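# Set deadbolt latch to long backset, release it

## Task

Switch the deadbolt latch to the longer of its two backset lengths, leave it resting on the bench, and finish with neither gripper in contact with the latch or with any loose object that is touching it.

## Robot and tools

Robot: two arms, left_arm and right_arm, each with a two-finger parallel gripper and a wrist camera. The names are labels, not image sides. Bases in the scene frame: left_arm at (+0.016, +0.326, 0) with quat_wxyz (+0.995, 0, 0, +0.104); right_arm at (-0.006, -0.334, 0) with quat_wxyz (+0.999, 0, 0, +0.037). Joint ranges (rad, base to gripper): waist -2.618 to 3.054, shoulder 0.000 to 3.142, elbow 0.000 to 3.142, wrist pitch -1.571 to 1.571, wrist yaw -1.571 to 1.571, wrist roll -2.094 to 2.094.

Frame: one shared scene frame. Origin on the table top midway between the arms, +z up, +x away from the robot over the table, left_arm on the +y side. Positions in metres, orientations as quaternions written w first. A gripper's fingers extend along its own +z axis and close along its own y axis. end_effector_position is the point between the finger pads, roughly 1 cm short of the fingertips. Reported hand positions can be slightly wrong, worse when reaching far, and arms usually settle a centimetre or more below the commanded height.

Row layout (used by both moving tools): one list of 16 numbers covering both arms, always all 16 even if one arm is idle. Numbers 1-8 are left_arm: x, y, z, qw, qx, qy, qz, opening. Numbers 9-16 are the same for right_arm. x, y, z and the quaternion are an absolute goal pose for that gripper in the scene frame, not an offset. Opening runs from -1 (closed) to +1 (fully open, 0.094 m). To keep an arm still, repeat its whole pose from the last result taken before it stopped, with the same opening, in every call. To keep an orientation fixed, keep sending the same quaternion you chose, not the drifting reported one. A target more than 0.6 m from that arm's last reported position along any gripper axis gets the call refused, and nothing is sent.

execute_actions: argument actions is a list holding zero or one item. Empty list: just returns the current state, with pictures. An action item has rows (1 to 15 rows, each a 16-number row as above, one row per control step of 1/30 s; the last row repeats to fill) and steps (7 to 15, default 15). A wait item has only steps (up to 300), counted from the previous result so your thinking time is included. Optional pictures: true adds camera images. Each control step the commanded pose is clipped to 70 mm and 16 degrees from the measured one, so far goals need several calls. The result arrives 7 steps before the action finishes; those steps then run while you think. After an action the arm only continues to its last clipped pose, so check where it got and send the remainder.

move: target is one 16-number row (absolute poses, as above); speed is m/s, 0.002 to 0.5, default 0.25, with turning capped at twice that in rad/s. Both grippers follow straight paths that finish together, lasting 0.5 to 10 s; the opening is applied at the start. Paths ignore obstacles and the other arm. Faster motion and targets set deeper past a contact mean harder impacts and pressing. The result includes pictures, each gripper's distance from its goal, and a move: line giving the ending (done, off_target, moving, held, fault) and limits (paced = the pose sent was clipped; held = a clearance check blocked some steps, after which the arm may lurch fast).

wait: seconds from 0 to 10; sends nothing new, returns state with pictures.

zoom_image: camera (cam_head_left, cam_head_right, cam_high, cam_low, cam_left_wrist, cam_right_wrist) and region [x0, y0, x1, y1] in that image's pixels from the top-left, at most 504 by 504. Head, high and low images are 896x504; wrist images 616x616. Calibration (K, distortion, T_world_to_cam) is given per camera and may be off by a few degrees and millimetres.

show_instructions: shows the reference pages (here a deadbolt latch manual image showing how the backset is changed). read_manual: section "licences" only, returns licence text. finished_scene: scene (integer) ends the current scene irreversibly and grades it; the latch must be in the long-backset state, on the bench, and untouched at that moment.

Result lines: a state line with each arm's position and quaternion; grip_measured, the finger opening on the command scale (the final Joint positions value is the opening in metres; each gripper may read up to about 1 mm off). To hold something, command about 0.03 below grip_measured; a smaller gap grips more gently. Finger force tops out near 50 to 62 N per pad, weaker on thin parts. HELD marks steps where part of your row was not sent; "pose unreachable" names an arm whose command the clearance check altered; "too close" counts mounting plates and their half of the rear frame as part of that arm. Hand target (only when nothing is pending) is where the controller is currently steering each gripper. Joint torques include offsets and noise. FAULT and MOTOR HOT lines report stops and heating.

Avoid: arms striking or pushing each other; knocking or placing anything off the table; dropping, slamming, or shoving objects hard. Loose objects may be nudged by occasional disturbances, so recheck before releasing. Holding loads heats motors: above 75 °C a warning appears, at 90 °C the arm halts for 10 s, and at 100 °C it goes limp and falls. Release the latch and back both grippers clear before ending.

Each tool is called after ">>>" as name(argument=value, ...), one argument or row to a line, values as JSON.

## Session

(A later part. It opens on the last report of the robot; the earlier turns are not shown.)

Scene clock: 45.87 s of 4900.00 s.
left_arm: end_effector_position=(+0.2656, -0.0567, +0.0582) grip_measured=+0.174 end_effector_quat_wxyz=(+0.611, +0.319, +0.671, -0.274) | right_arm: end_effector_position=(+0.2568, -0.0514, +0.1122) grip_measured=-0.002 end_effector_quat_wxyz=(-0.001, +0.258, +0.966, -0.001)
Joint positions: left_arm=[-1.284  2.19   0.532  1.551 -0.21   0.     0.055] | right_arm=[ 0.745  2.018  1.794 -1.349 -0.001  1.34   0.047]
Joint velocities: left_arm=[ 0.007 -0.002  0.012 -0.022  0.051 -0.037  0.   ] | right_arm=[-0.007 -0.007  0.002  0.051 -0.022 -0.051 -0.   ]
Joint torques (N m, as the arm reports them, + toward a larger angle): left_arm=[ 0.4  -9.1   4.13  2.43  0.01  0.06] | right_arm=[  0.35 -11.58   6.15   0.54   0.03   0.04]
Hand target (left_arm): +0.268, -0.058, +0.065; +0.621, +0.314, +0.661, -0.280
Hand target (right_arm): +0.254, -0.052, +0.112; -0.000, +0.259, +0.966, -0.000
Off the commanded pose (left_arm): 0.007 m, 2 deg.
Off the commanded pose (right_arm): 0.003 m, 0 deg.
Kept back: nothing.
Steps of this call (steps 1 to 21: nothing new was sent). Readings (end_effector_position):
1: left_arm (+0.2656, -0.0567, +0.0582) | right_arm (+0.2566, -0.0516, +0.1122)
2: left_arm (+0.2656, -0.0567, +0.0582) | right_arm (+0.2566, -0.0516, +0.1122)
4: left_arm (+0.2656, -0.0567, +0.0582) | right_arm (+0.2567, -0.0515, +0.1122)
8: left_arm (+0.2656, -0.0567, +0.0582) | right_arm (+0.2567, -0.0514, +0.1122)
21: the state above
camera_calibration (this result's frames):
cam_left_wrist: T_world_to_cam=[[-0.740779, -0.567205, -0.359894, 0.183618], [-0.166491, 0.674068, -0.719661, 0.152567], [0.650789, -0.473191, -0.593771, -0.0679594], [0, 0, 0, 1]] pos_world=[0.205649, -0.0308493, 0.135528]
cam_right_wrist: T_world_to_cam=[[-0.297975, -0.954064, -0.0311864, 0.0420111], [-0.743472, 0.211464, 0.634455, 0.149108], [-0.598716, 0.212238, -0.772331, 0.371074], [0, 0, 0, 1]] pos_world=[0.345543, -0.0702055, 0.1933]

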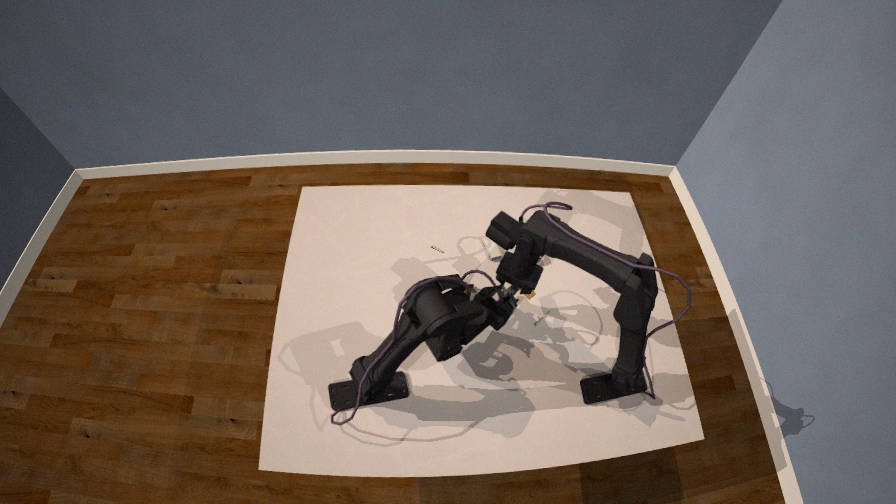

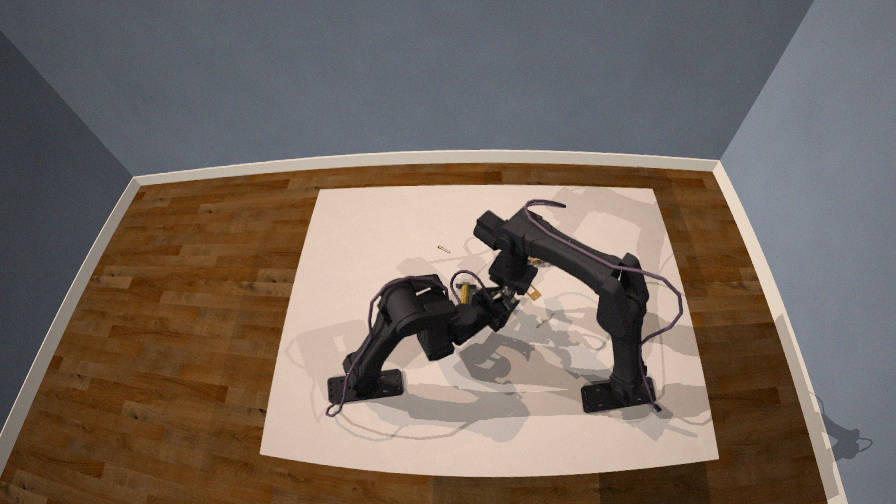

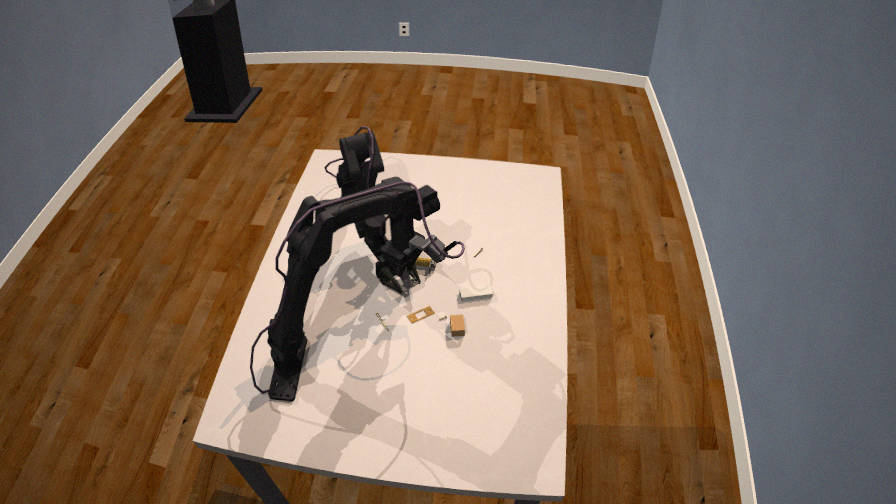

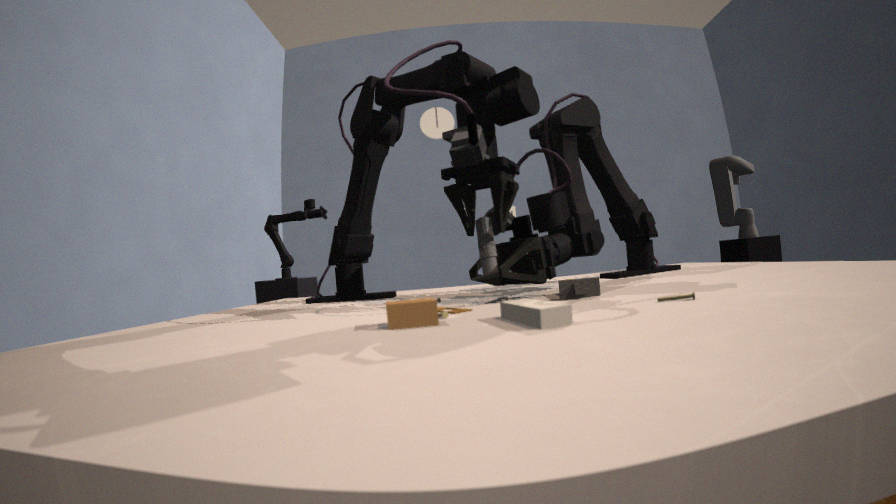

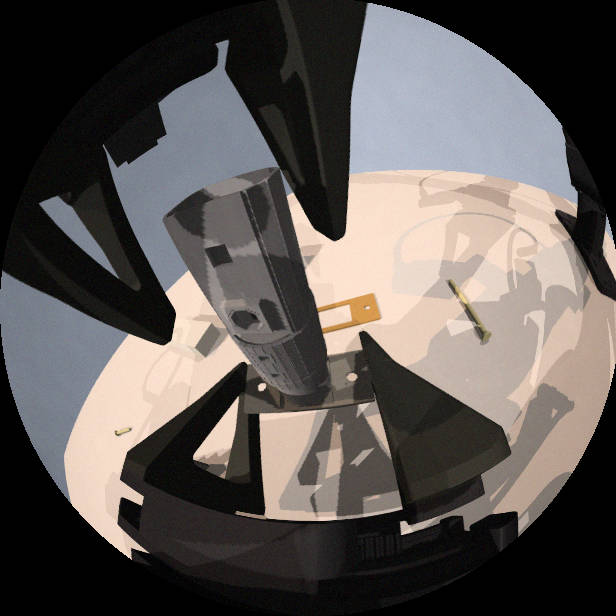

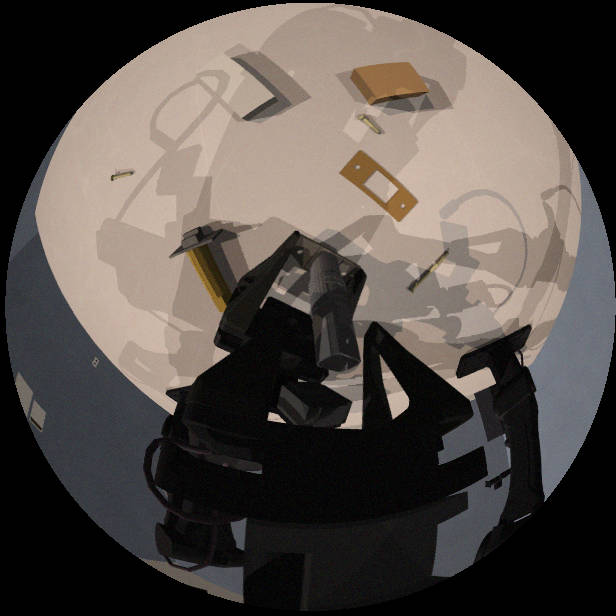

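>>> move(
  target=[0.268, -0.058, 0.065, 0.621, 0.314, 0.661, -0.280, 0.12, 0.254, -0.052, 0.112, 0, 0.259, 0.966, 0, -0.8],
  speed=0.05,
)

Scene clock: 46.80 s of 4900.00 s.
left_arm: end_effector_position=(+0.2667, -0.0559, +0.0583) grip_measured=+0.174 end_effector_quat_wxyz=(+0.608, +0.309, +0.676, -0.280) | right_arm: end_effector_position=(+0.2562, -0.0506, +0.1121) grip_measured=-0.517 end_effector_quat_wxyz=(-0.003, +0.257, +0.966, +0.001)
Joint positions: left_arm=[-1.283  2.19   0.532  1.551 -0.213 -0.025  0.055] | right_arm=[ 0.745  2.018  1.794 -1.348 -0.006  1.338  0.023]
Joint velocities: left_arm=[-0.007 -0.012  0.002 -0.051 -0.051  0.037  0.   ] | right_arm=[-0.007  0.017 -0.017 -0.022  0.037 -0.051 -0.   ]
Joint torques (N m, as the arm reports them, + toward a larger angle): left_arm=[ 0.23 -9.16  4.16  2.42  0.05  0.32] | right_arm=[  0.31 -11.47   6.23   0.52   0.09   0.04]
Hand target (left_arm): +0.268, -0.058, +0.065; +0.621, +0.314, +0.662, -0.279
Hand target (right_arm): +0.254, -0.052, +0.112; -0.000, +0.259, +0.966, -0.000
Off the commanded pose (left_arm): 0.007 m, 2 deg.
Off the commanded pose (right_arm): 0.003 m, 0 deg.
Kept back: nothing.
move: done
camera_calibration (this result's frames):
cam_left_wrist: T_world_to_cam=[[-0.742741, -0.578932, -0.336414, 0.183437], [-0.185401, 0.660598, -0.727486, 0.157028], [0.643399, -0.477962, -0.597988, -0.0662793], [0, 0, 0, 1]] pos_world=[0.208003, -0.0292135, 0.136312]
cam_right_wrist: T_world_to_cam=[[-0.296284, -0.954499, -0.0338633, 0.0423538], [-0.741556, 0.207551, 0.637979, 0.147463], [-0.601922, 0.214135, -0.769309, 0.371051], [0, 0, 0, 1]] pos_world=[0.345245, -0.0696343, 0.192808]

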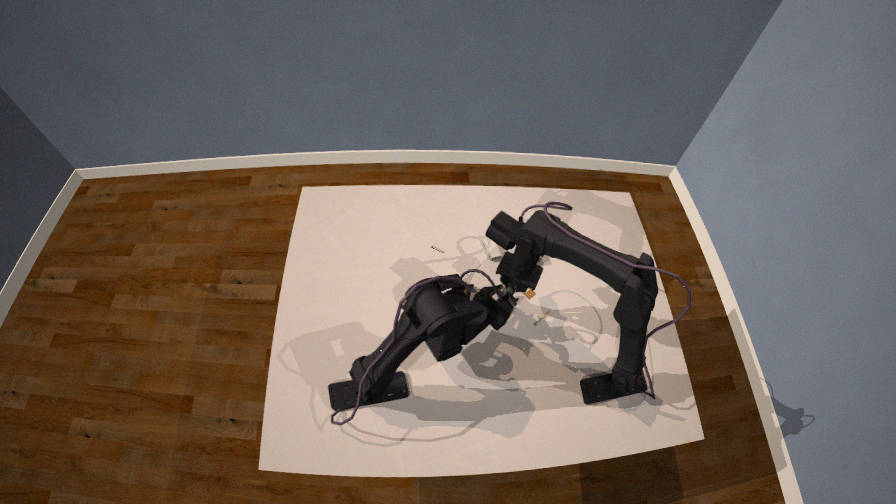

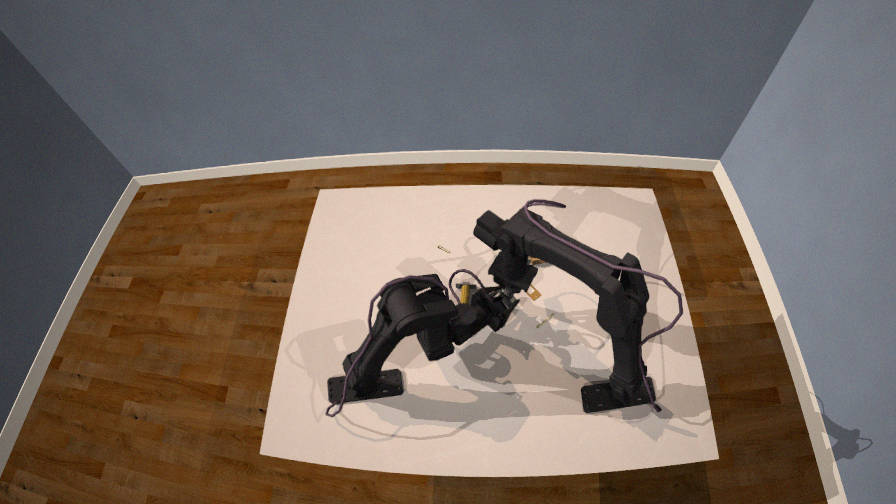

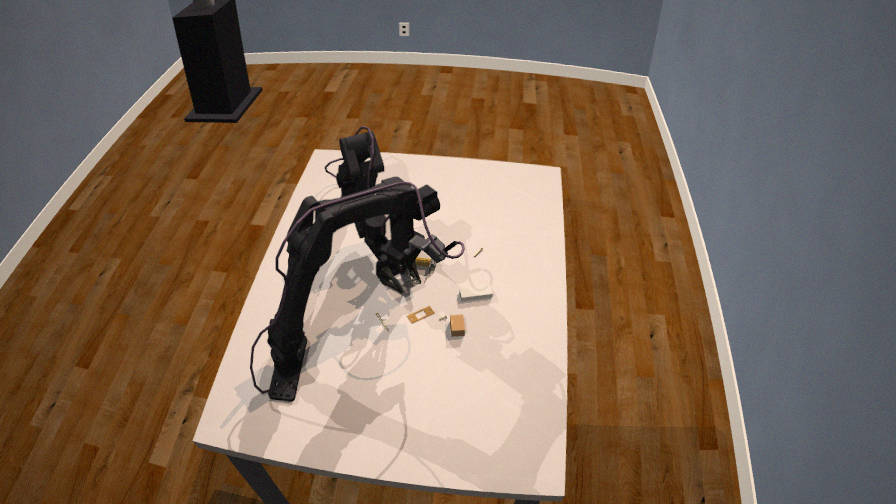

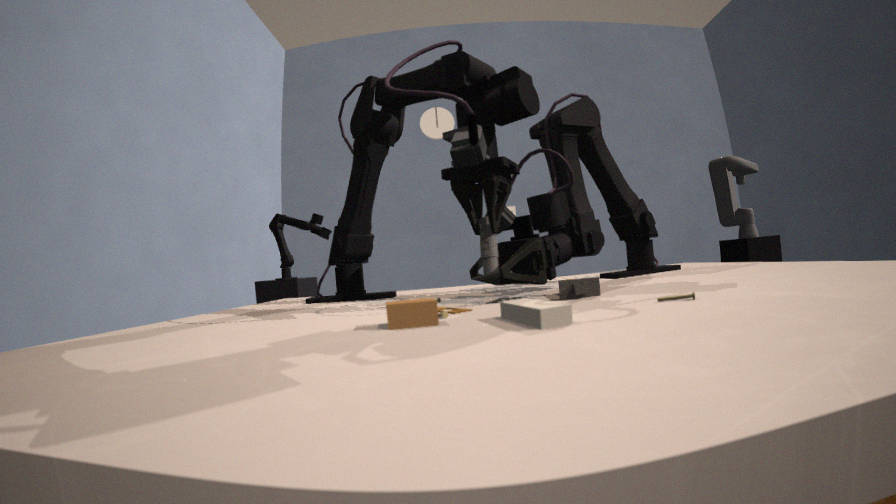

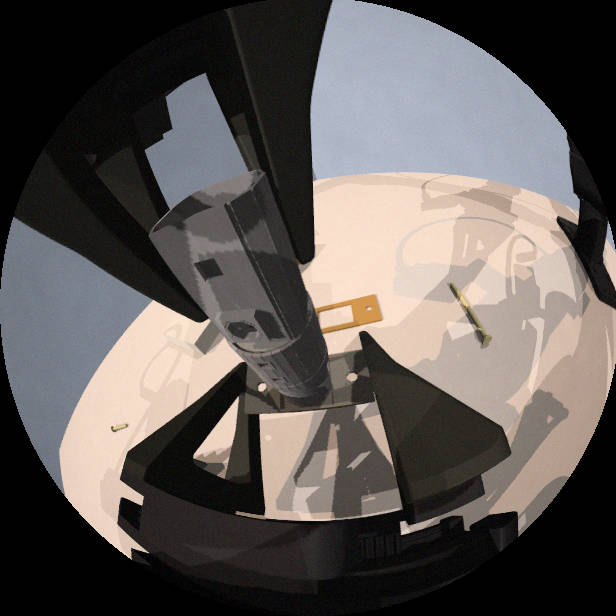

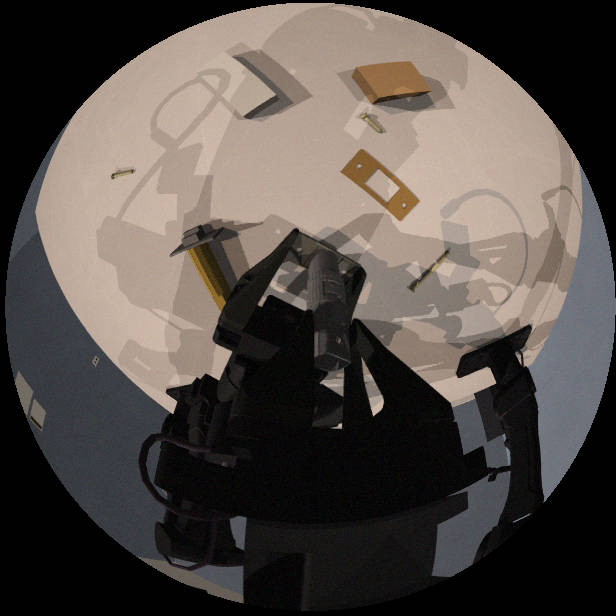

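Gripped (−0.517). Now rotate clockwise.

>>> move(
  target=[0.268, -0.058, 0.065, 0.621, 0.314, 0.661, -0.280, 0.12, 0.256, -0.051, 0.112, 0, 0.609, 0.793, 0, -0.8],
  speed=0.2,
)

Scene clock: 49.30 s of 4900.00 s.
left_arm: end_effector_position=(+0.2670, -0.0558, +0.0582) grip_measured=+0.174 end_effector_quat_wxyz=(+0.598, +0.289, +0.685, -0.300) | right_arm: end_effector_position=(+0.2581, -0.0508, +0.1121) grip_measured=-0.517 end_effector_quat_wxyz=(+0.002, +0.568, +0.823, +0.001)
Joint positions: left_arm=[-1.28   2.19   0.532  1.551 -0.208 -0.088  0.055] | right_arm=[ 0.745  2.018  1.794 -1.343  0.003  2.027  0.023]
Joint velocities: left_arm=[-0.002  0.002  0.012  0.022 -0.022  0.051  0.   ] | right_arm=[-0.027 -0.007 -0.017  0.037 -0.022 -0.022 -0.001]
Joint torques (N m, as the arm reports them, + toward a larger angle): left_arm=[ 0.04 -9.31  4.13  2.38 -0.05  0.89] | right_arm=[ -0.32 -10.81   7.4    0.44  -0.17   0.51]
Hand target (left_arm): +0.268, -0.058, +0.065; +0.620, +0.313, +0.663, -0.280
Hand target (right_arm): +0.256, -0.051, +0.112; -0.007, +0.596, +0.803, +0.001
Off the commanded pose (left_arm): 0.007 m, 5 deg.
Off the commanded pose (right_arm): 0.002 m, 6 deg.
joint sent to its limit (right arm) — the command would take joint 6 (wrist roll) past its upper limit, so that joint was sent only as far as its limit.
Kept back: nothing.
move: off_target (left_arm, right_arm)
camera_calibration (this result's frames):
cam_left_wrist: T_world_to_cam=[[-0.755338, -0.594061, -0.276688, 0.182654], [-0.222803, 0.629849, -0.744076, 0.166285], [0.616298, -0.500382, -0.608107, -0.059874], [0, 0, 0, 1]] pos_world=[0.211915, -0.0261867, 0.137857]
cam_right_wrist: T_world_to_cam=[[-0.835268, -0.54862, -0.0366455, 0.202848], [-0.444818, 0.635046, 0.631549, 0.0948126], [-0.323209, 0.543813, -0.774469, 0.317661], [0, 0, 0, 1]] pos_world=[0.314278, -0.121672, 0.193574]

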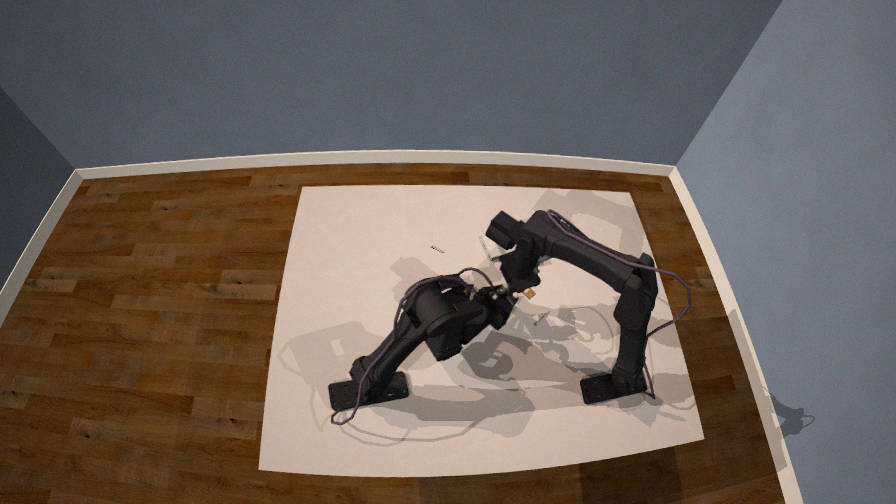

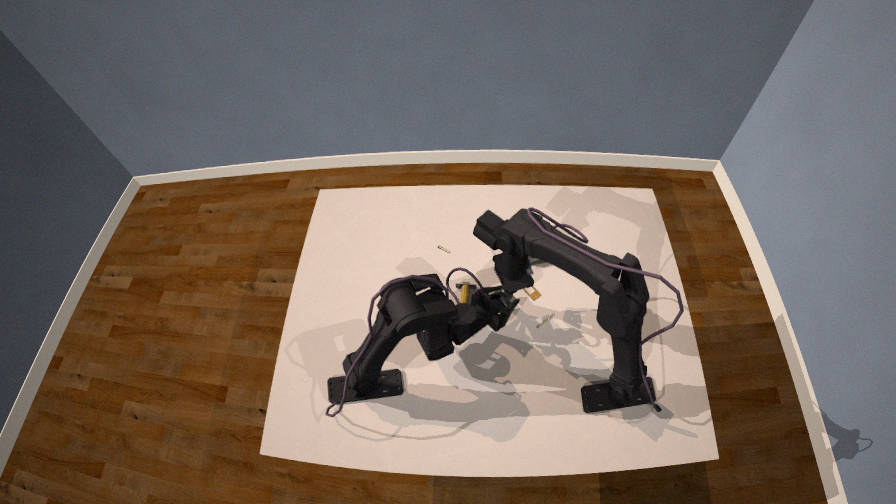

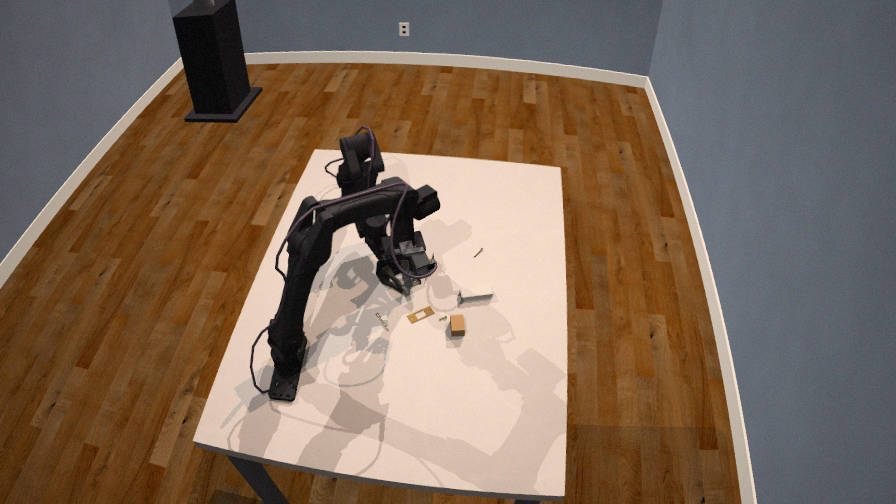

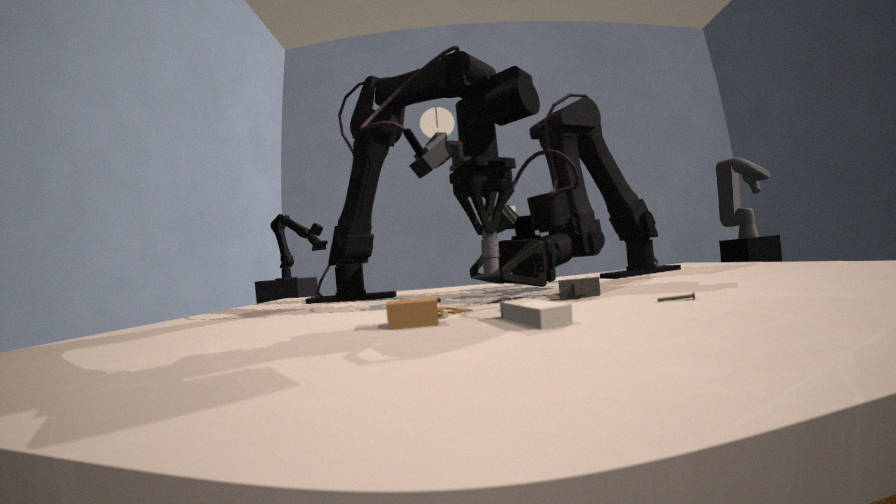

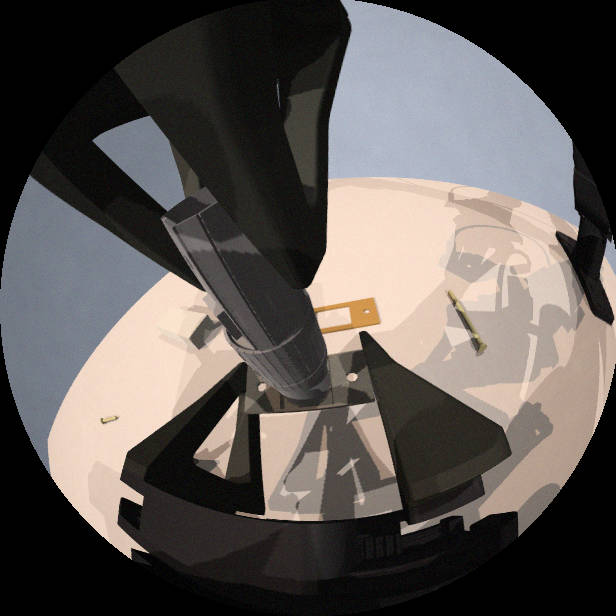

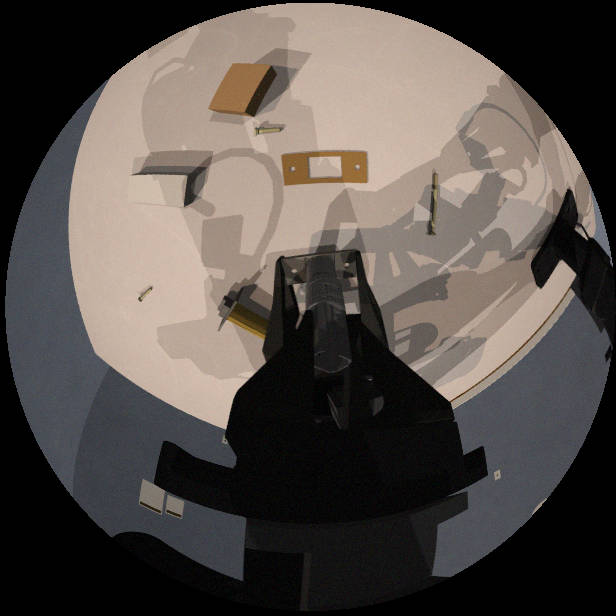

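The roll torque rose to 0.51 N·m, so the case has reached its stop. Now pull.

>>> move(
  target=[0.268, -0.058, 0.045, 0.621, 0.314, 0.661, -0.280, 0.12, 0.257, -0.051, 0.17, 0, 0.609, 0.793, 0, -0.8],
  speed=0.03,
)

Scene clock: 51.70 s of 4900.00 s.
left_arm: end_effector_position=(+0.2698, -0.0654, +0.0773) grip_measured=+0.174 end_effector_quat_wxyz=(+0.612, +0.269, +0.667, -0.329) | right_arm: end_effector_position=(+0.2624, -0.0575, +0.1365) grip_measured=-0.517 end_effector_quat_wxyz=(+0.012, +0.574, +0.818, -0.029)
Joint positions: left_arm=[-1.28   2.19   0.565  1.591 -0.195 -0.117  0.055] | right_arm=[ 0.738  2.081  1.982 -1.526  0.033  2.036  0.023]
Joint velocities: left_arm=[-0.007 -0.012 -0.007 -0.007  0.022  0.007  0.   ] | right_arm=[ 0.032  0.002  0.007 -0.051 -0.007 -0.007 -0.001]
Joint torques (N m, as the arm reports them, + toward a larger angle): left_arm=[ 0.08 -5.07  2.01  2.05 -0.1   1.1 ] | right_arm=[ -0.1  -14.34  13.99  -0.28  -0.46   0.45]
Hand target (left_arm): +0.267, -0.057, +0.046; +0.607, +0.318, +0.674, -0.275
Hand target (right_arm): +0.257, -0.052, +0.169; -0.006, +0.597, +0.802, +0.004
Off the commanded pose (left_arm): 0.033 m, 8 deg.
Off the commanded pose (right_arm): 0.035 m, 6 deg.
joint sent to its limit (left arm) — the command would take joint 4 (wrist pitch) past its upper limit, so that joint was sent only as far as its limit.
joint sent to its limit (right arm) — the command would take joint 6 (wrist roll) past its upper limit, so that joint was sent only as far as its limit.
Kept back: nothing.
move: off_target (left_arm, right_arm)
camera_calibration (this result's frames):
cam_left_wrist: T_world_to_cam=[[-0.758555, -0.607695, -0.235164, 0.181109], [-0.208085, 0.567912, -0.796352, 0.183147], [0.617491, -0.555143, -0.557244, -0.0626424], [0, 0, 0, 1]] pos_world=[0.214172, -0.0287279, 0.153532]
cam_right_wrist: T_world_to_cam=[[-0.843356, -0.537229, 0.0116132, 0.199801], [-0.424636, 0.679537, 0.598258, 0.0873601], [-0.329293, 0.499613, -0.801219, 0.344227], [0, 0, 0, 1]] pos_world=[0.318952, -0.124006, 0.221217]

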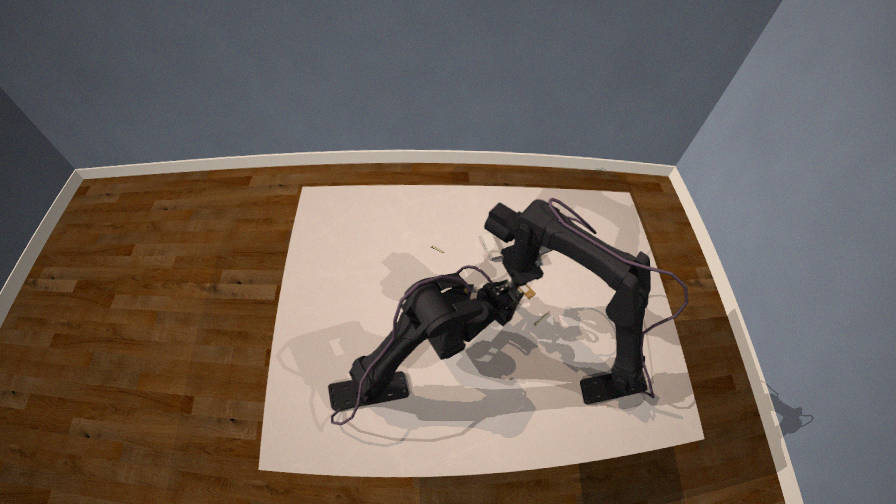

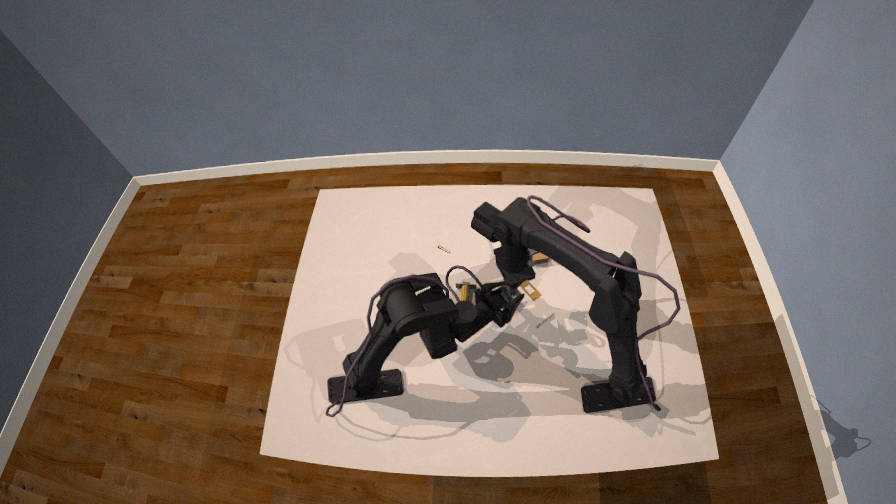

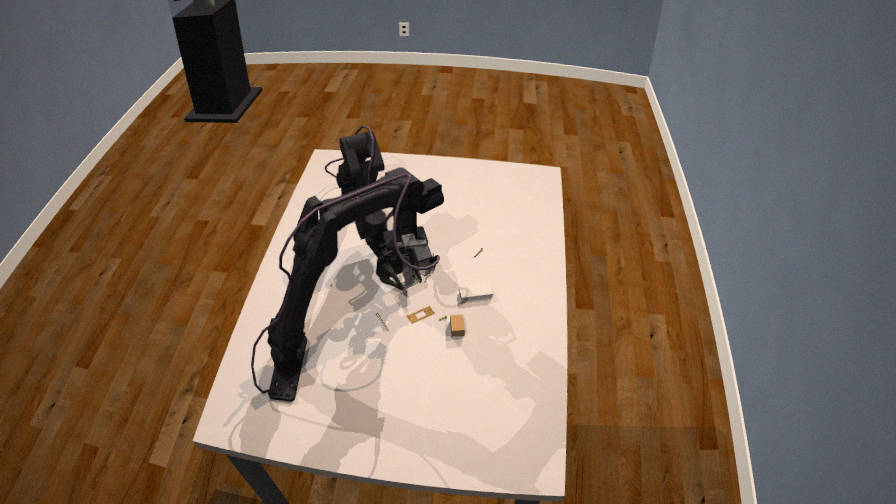

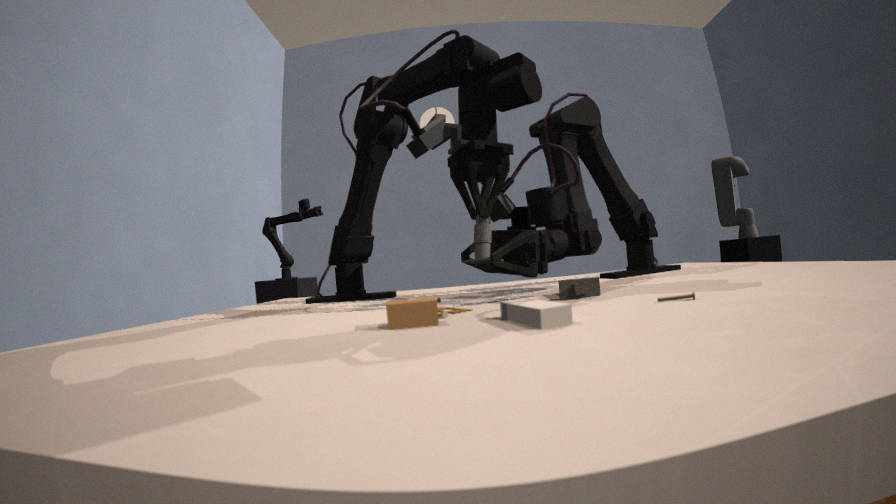

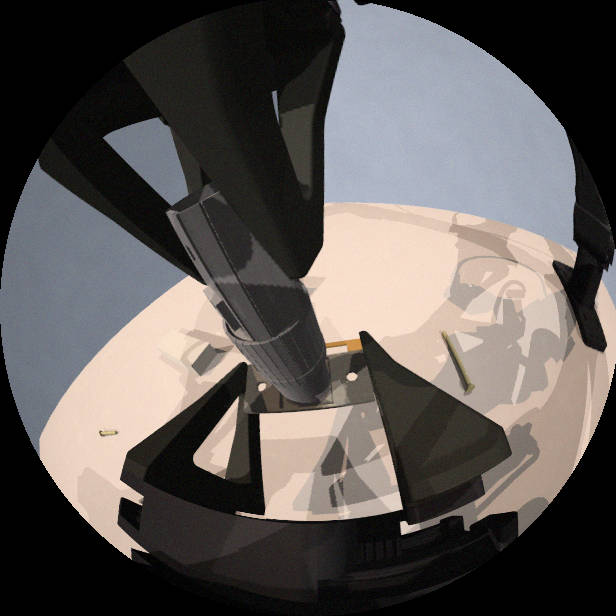

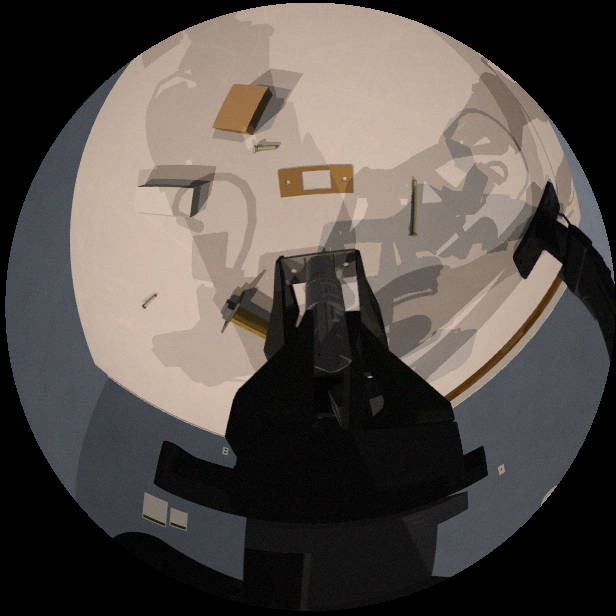

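>>> move(
  target=[0.268, -0.058, 0.03, 0.621, 0.314, 0.661, -0.280, 0.12, 0.26, -0.055, 0.2, 0, 0.609, 0.793, 0, -0.8],
  speed=0.03,
)

Scene clock: 54.47 s of 4900.00 s.
left_arm: end_effector_position=(+0.2716, -0.0702, +0.0846) grip_measured=+0.174 end_effector_quat_wxyz=(+0.618, +0.266, +0.659, -0.336) | right_arm: end_effector_position=(+0.2641, -0.0619, +0.1454) grip_measured=-0.517 end_effector_quat_wxyz=(+0.015, +0.577, +0.816, -0.024)
Joint positions: left_arm=[-1.28   2.186  0.584  1.591 -0.192 -0.117  0.055] | right_arm=[ 0.729  2.067  1.997 -1.545  0.037  2.035  0.023]
Joint velocities: left_arm=[ 0.002 -0.017  0.002  0.022  0.007  0.007  0.   ] | right_arm=[-0.012 -0.002  0.002 -0.051 -0.022  0.022  0.   ]
Joint torques (N m, as the arm reports them, + toward a larger angle): left_arm=[ 0.16 -2.    0.75  2.04 -0.13  1.02] | right_arm=[ -0.06 -18.58  13.95  -0.11  -0.42   0.46]
Hand target (left_arm): +0.267, -0.056, +0.033; +0.598, +0.322, +0.682, -0.271
Hand target (right_arm): +0.258, -0.058, +0.196; +0.003, +0.600, +0.799, +0.041
Off the commanded pose (left_arm): 0.056 m, 8 deg.
Off the commanded pose (right_arm): 0.055 m, 6 deg.
joint sent to its limit (left arm) — the command would take joint 4 (wrist pitch) past its upper limit, so that joint was sent only as far as its limit.
joint sent to its limit (right arm) — the command would take joint 4 (wrist pitch) past its lower limit and joint 6 (wrist roll) past its upper limit, so those joints were sent only as far as their limits.
Kept back: nothing.
move: off_target (left_arm, right_arm)
camera_calibration (this result's frames):
cam_left_wrist: T_world_to_cam=[[-0.75821, -0.609379, -0.231894, 0.180832], [-0.196735, 0.552904, -0.809687, 0.189083], [0.621622, -0.568291, -0.539103, -0.0659521], [0, 0, 0, 1]] pos_world=[0.215305, -0.0318291, 0.159477]
cam_right_wrist: T_world_to_cam=[[-0.847587, -0.530656, 0.000658257, 0.20191], [-0.425354, 0.680134, 0.597069, 0.0860956], [-0.317286, 0.505788, -0.80219, 0.351514], [0, 0, 0, 1]] pos_world=[0.319288, -0.129204, 0.230443]

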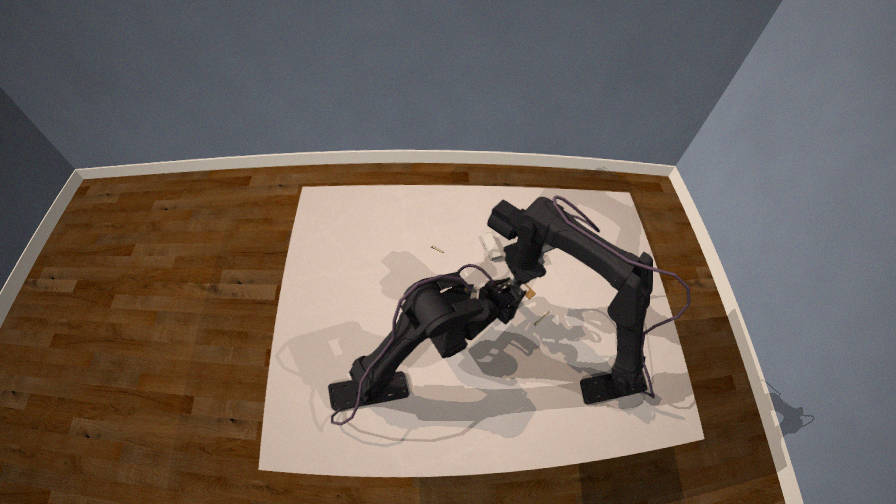

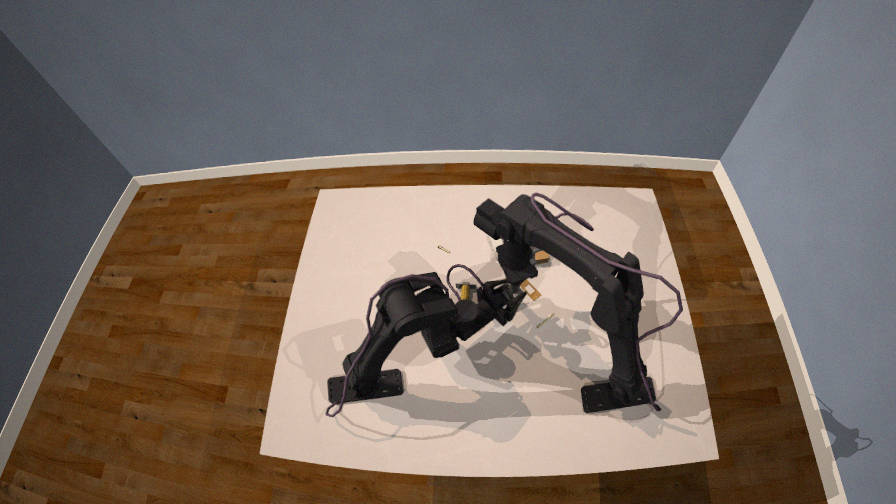

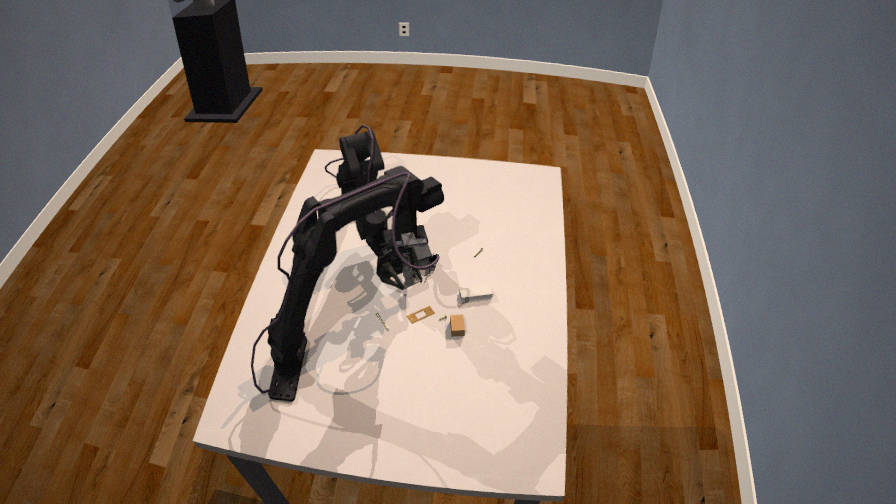

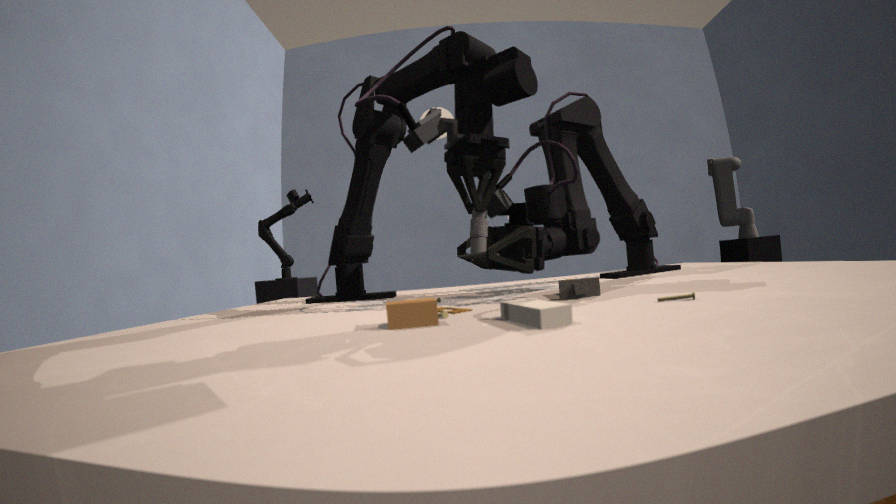

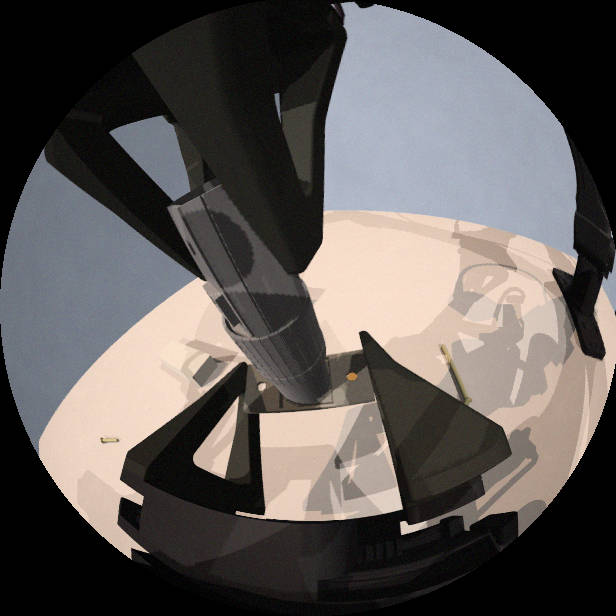

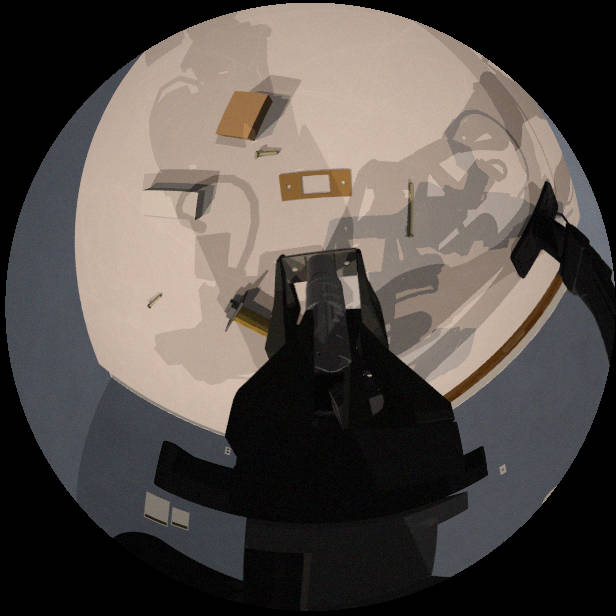

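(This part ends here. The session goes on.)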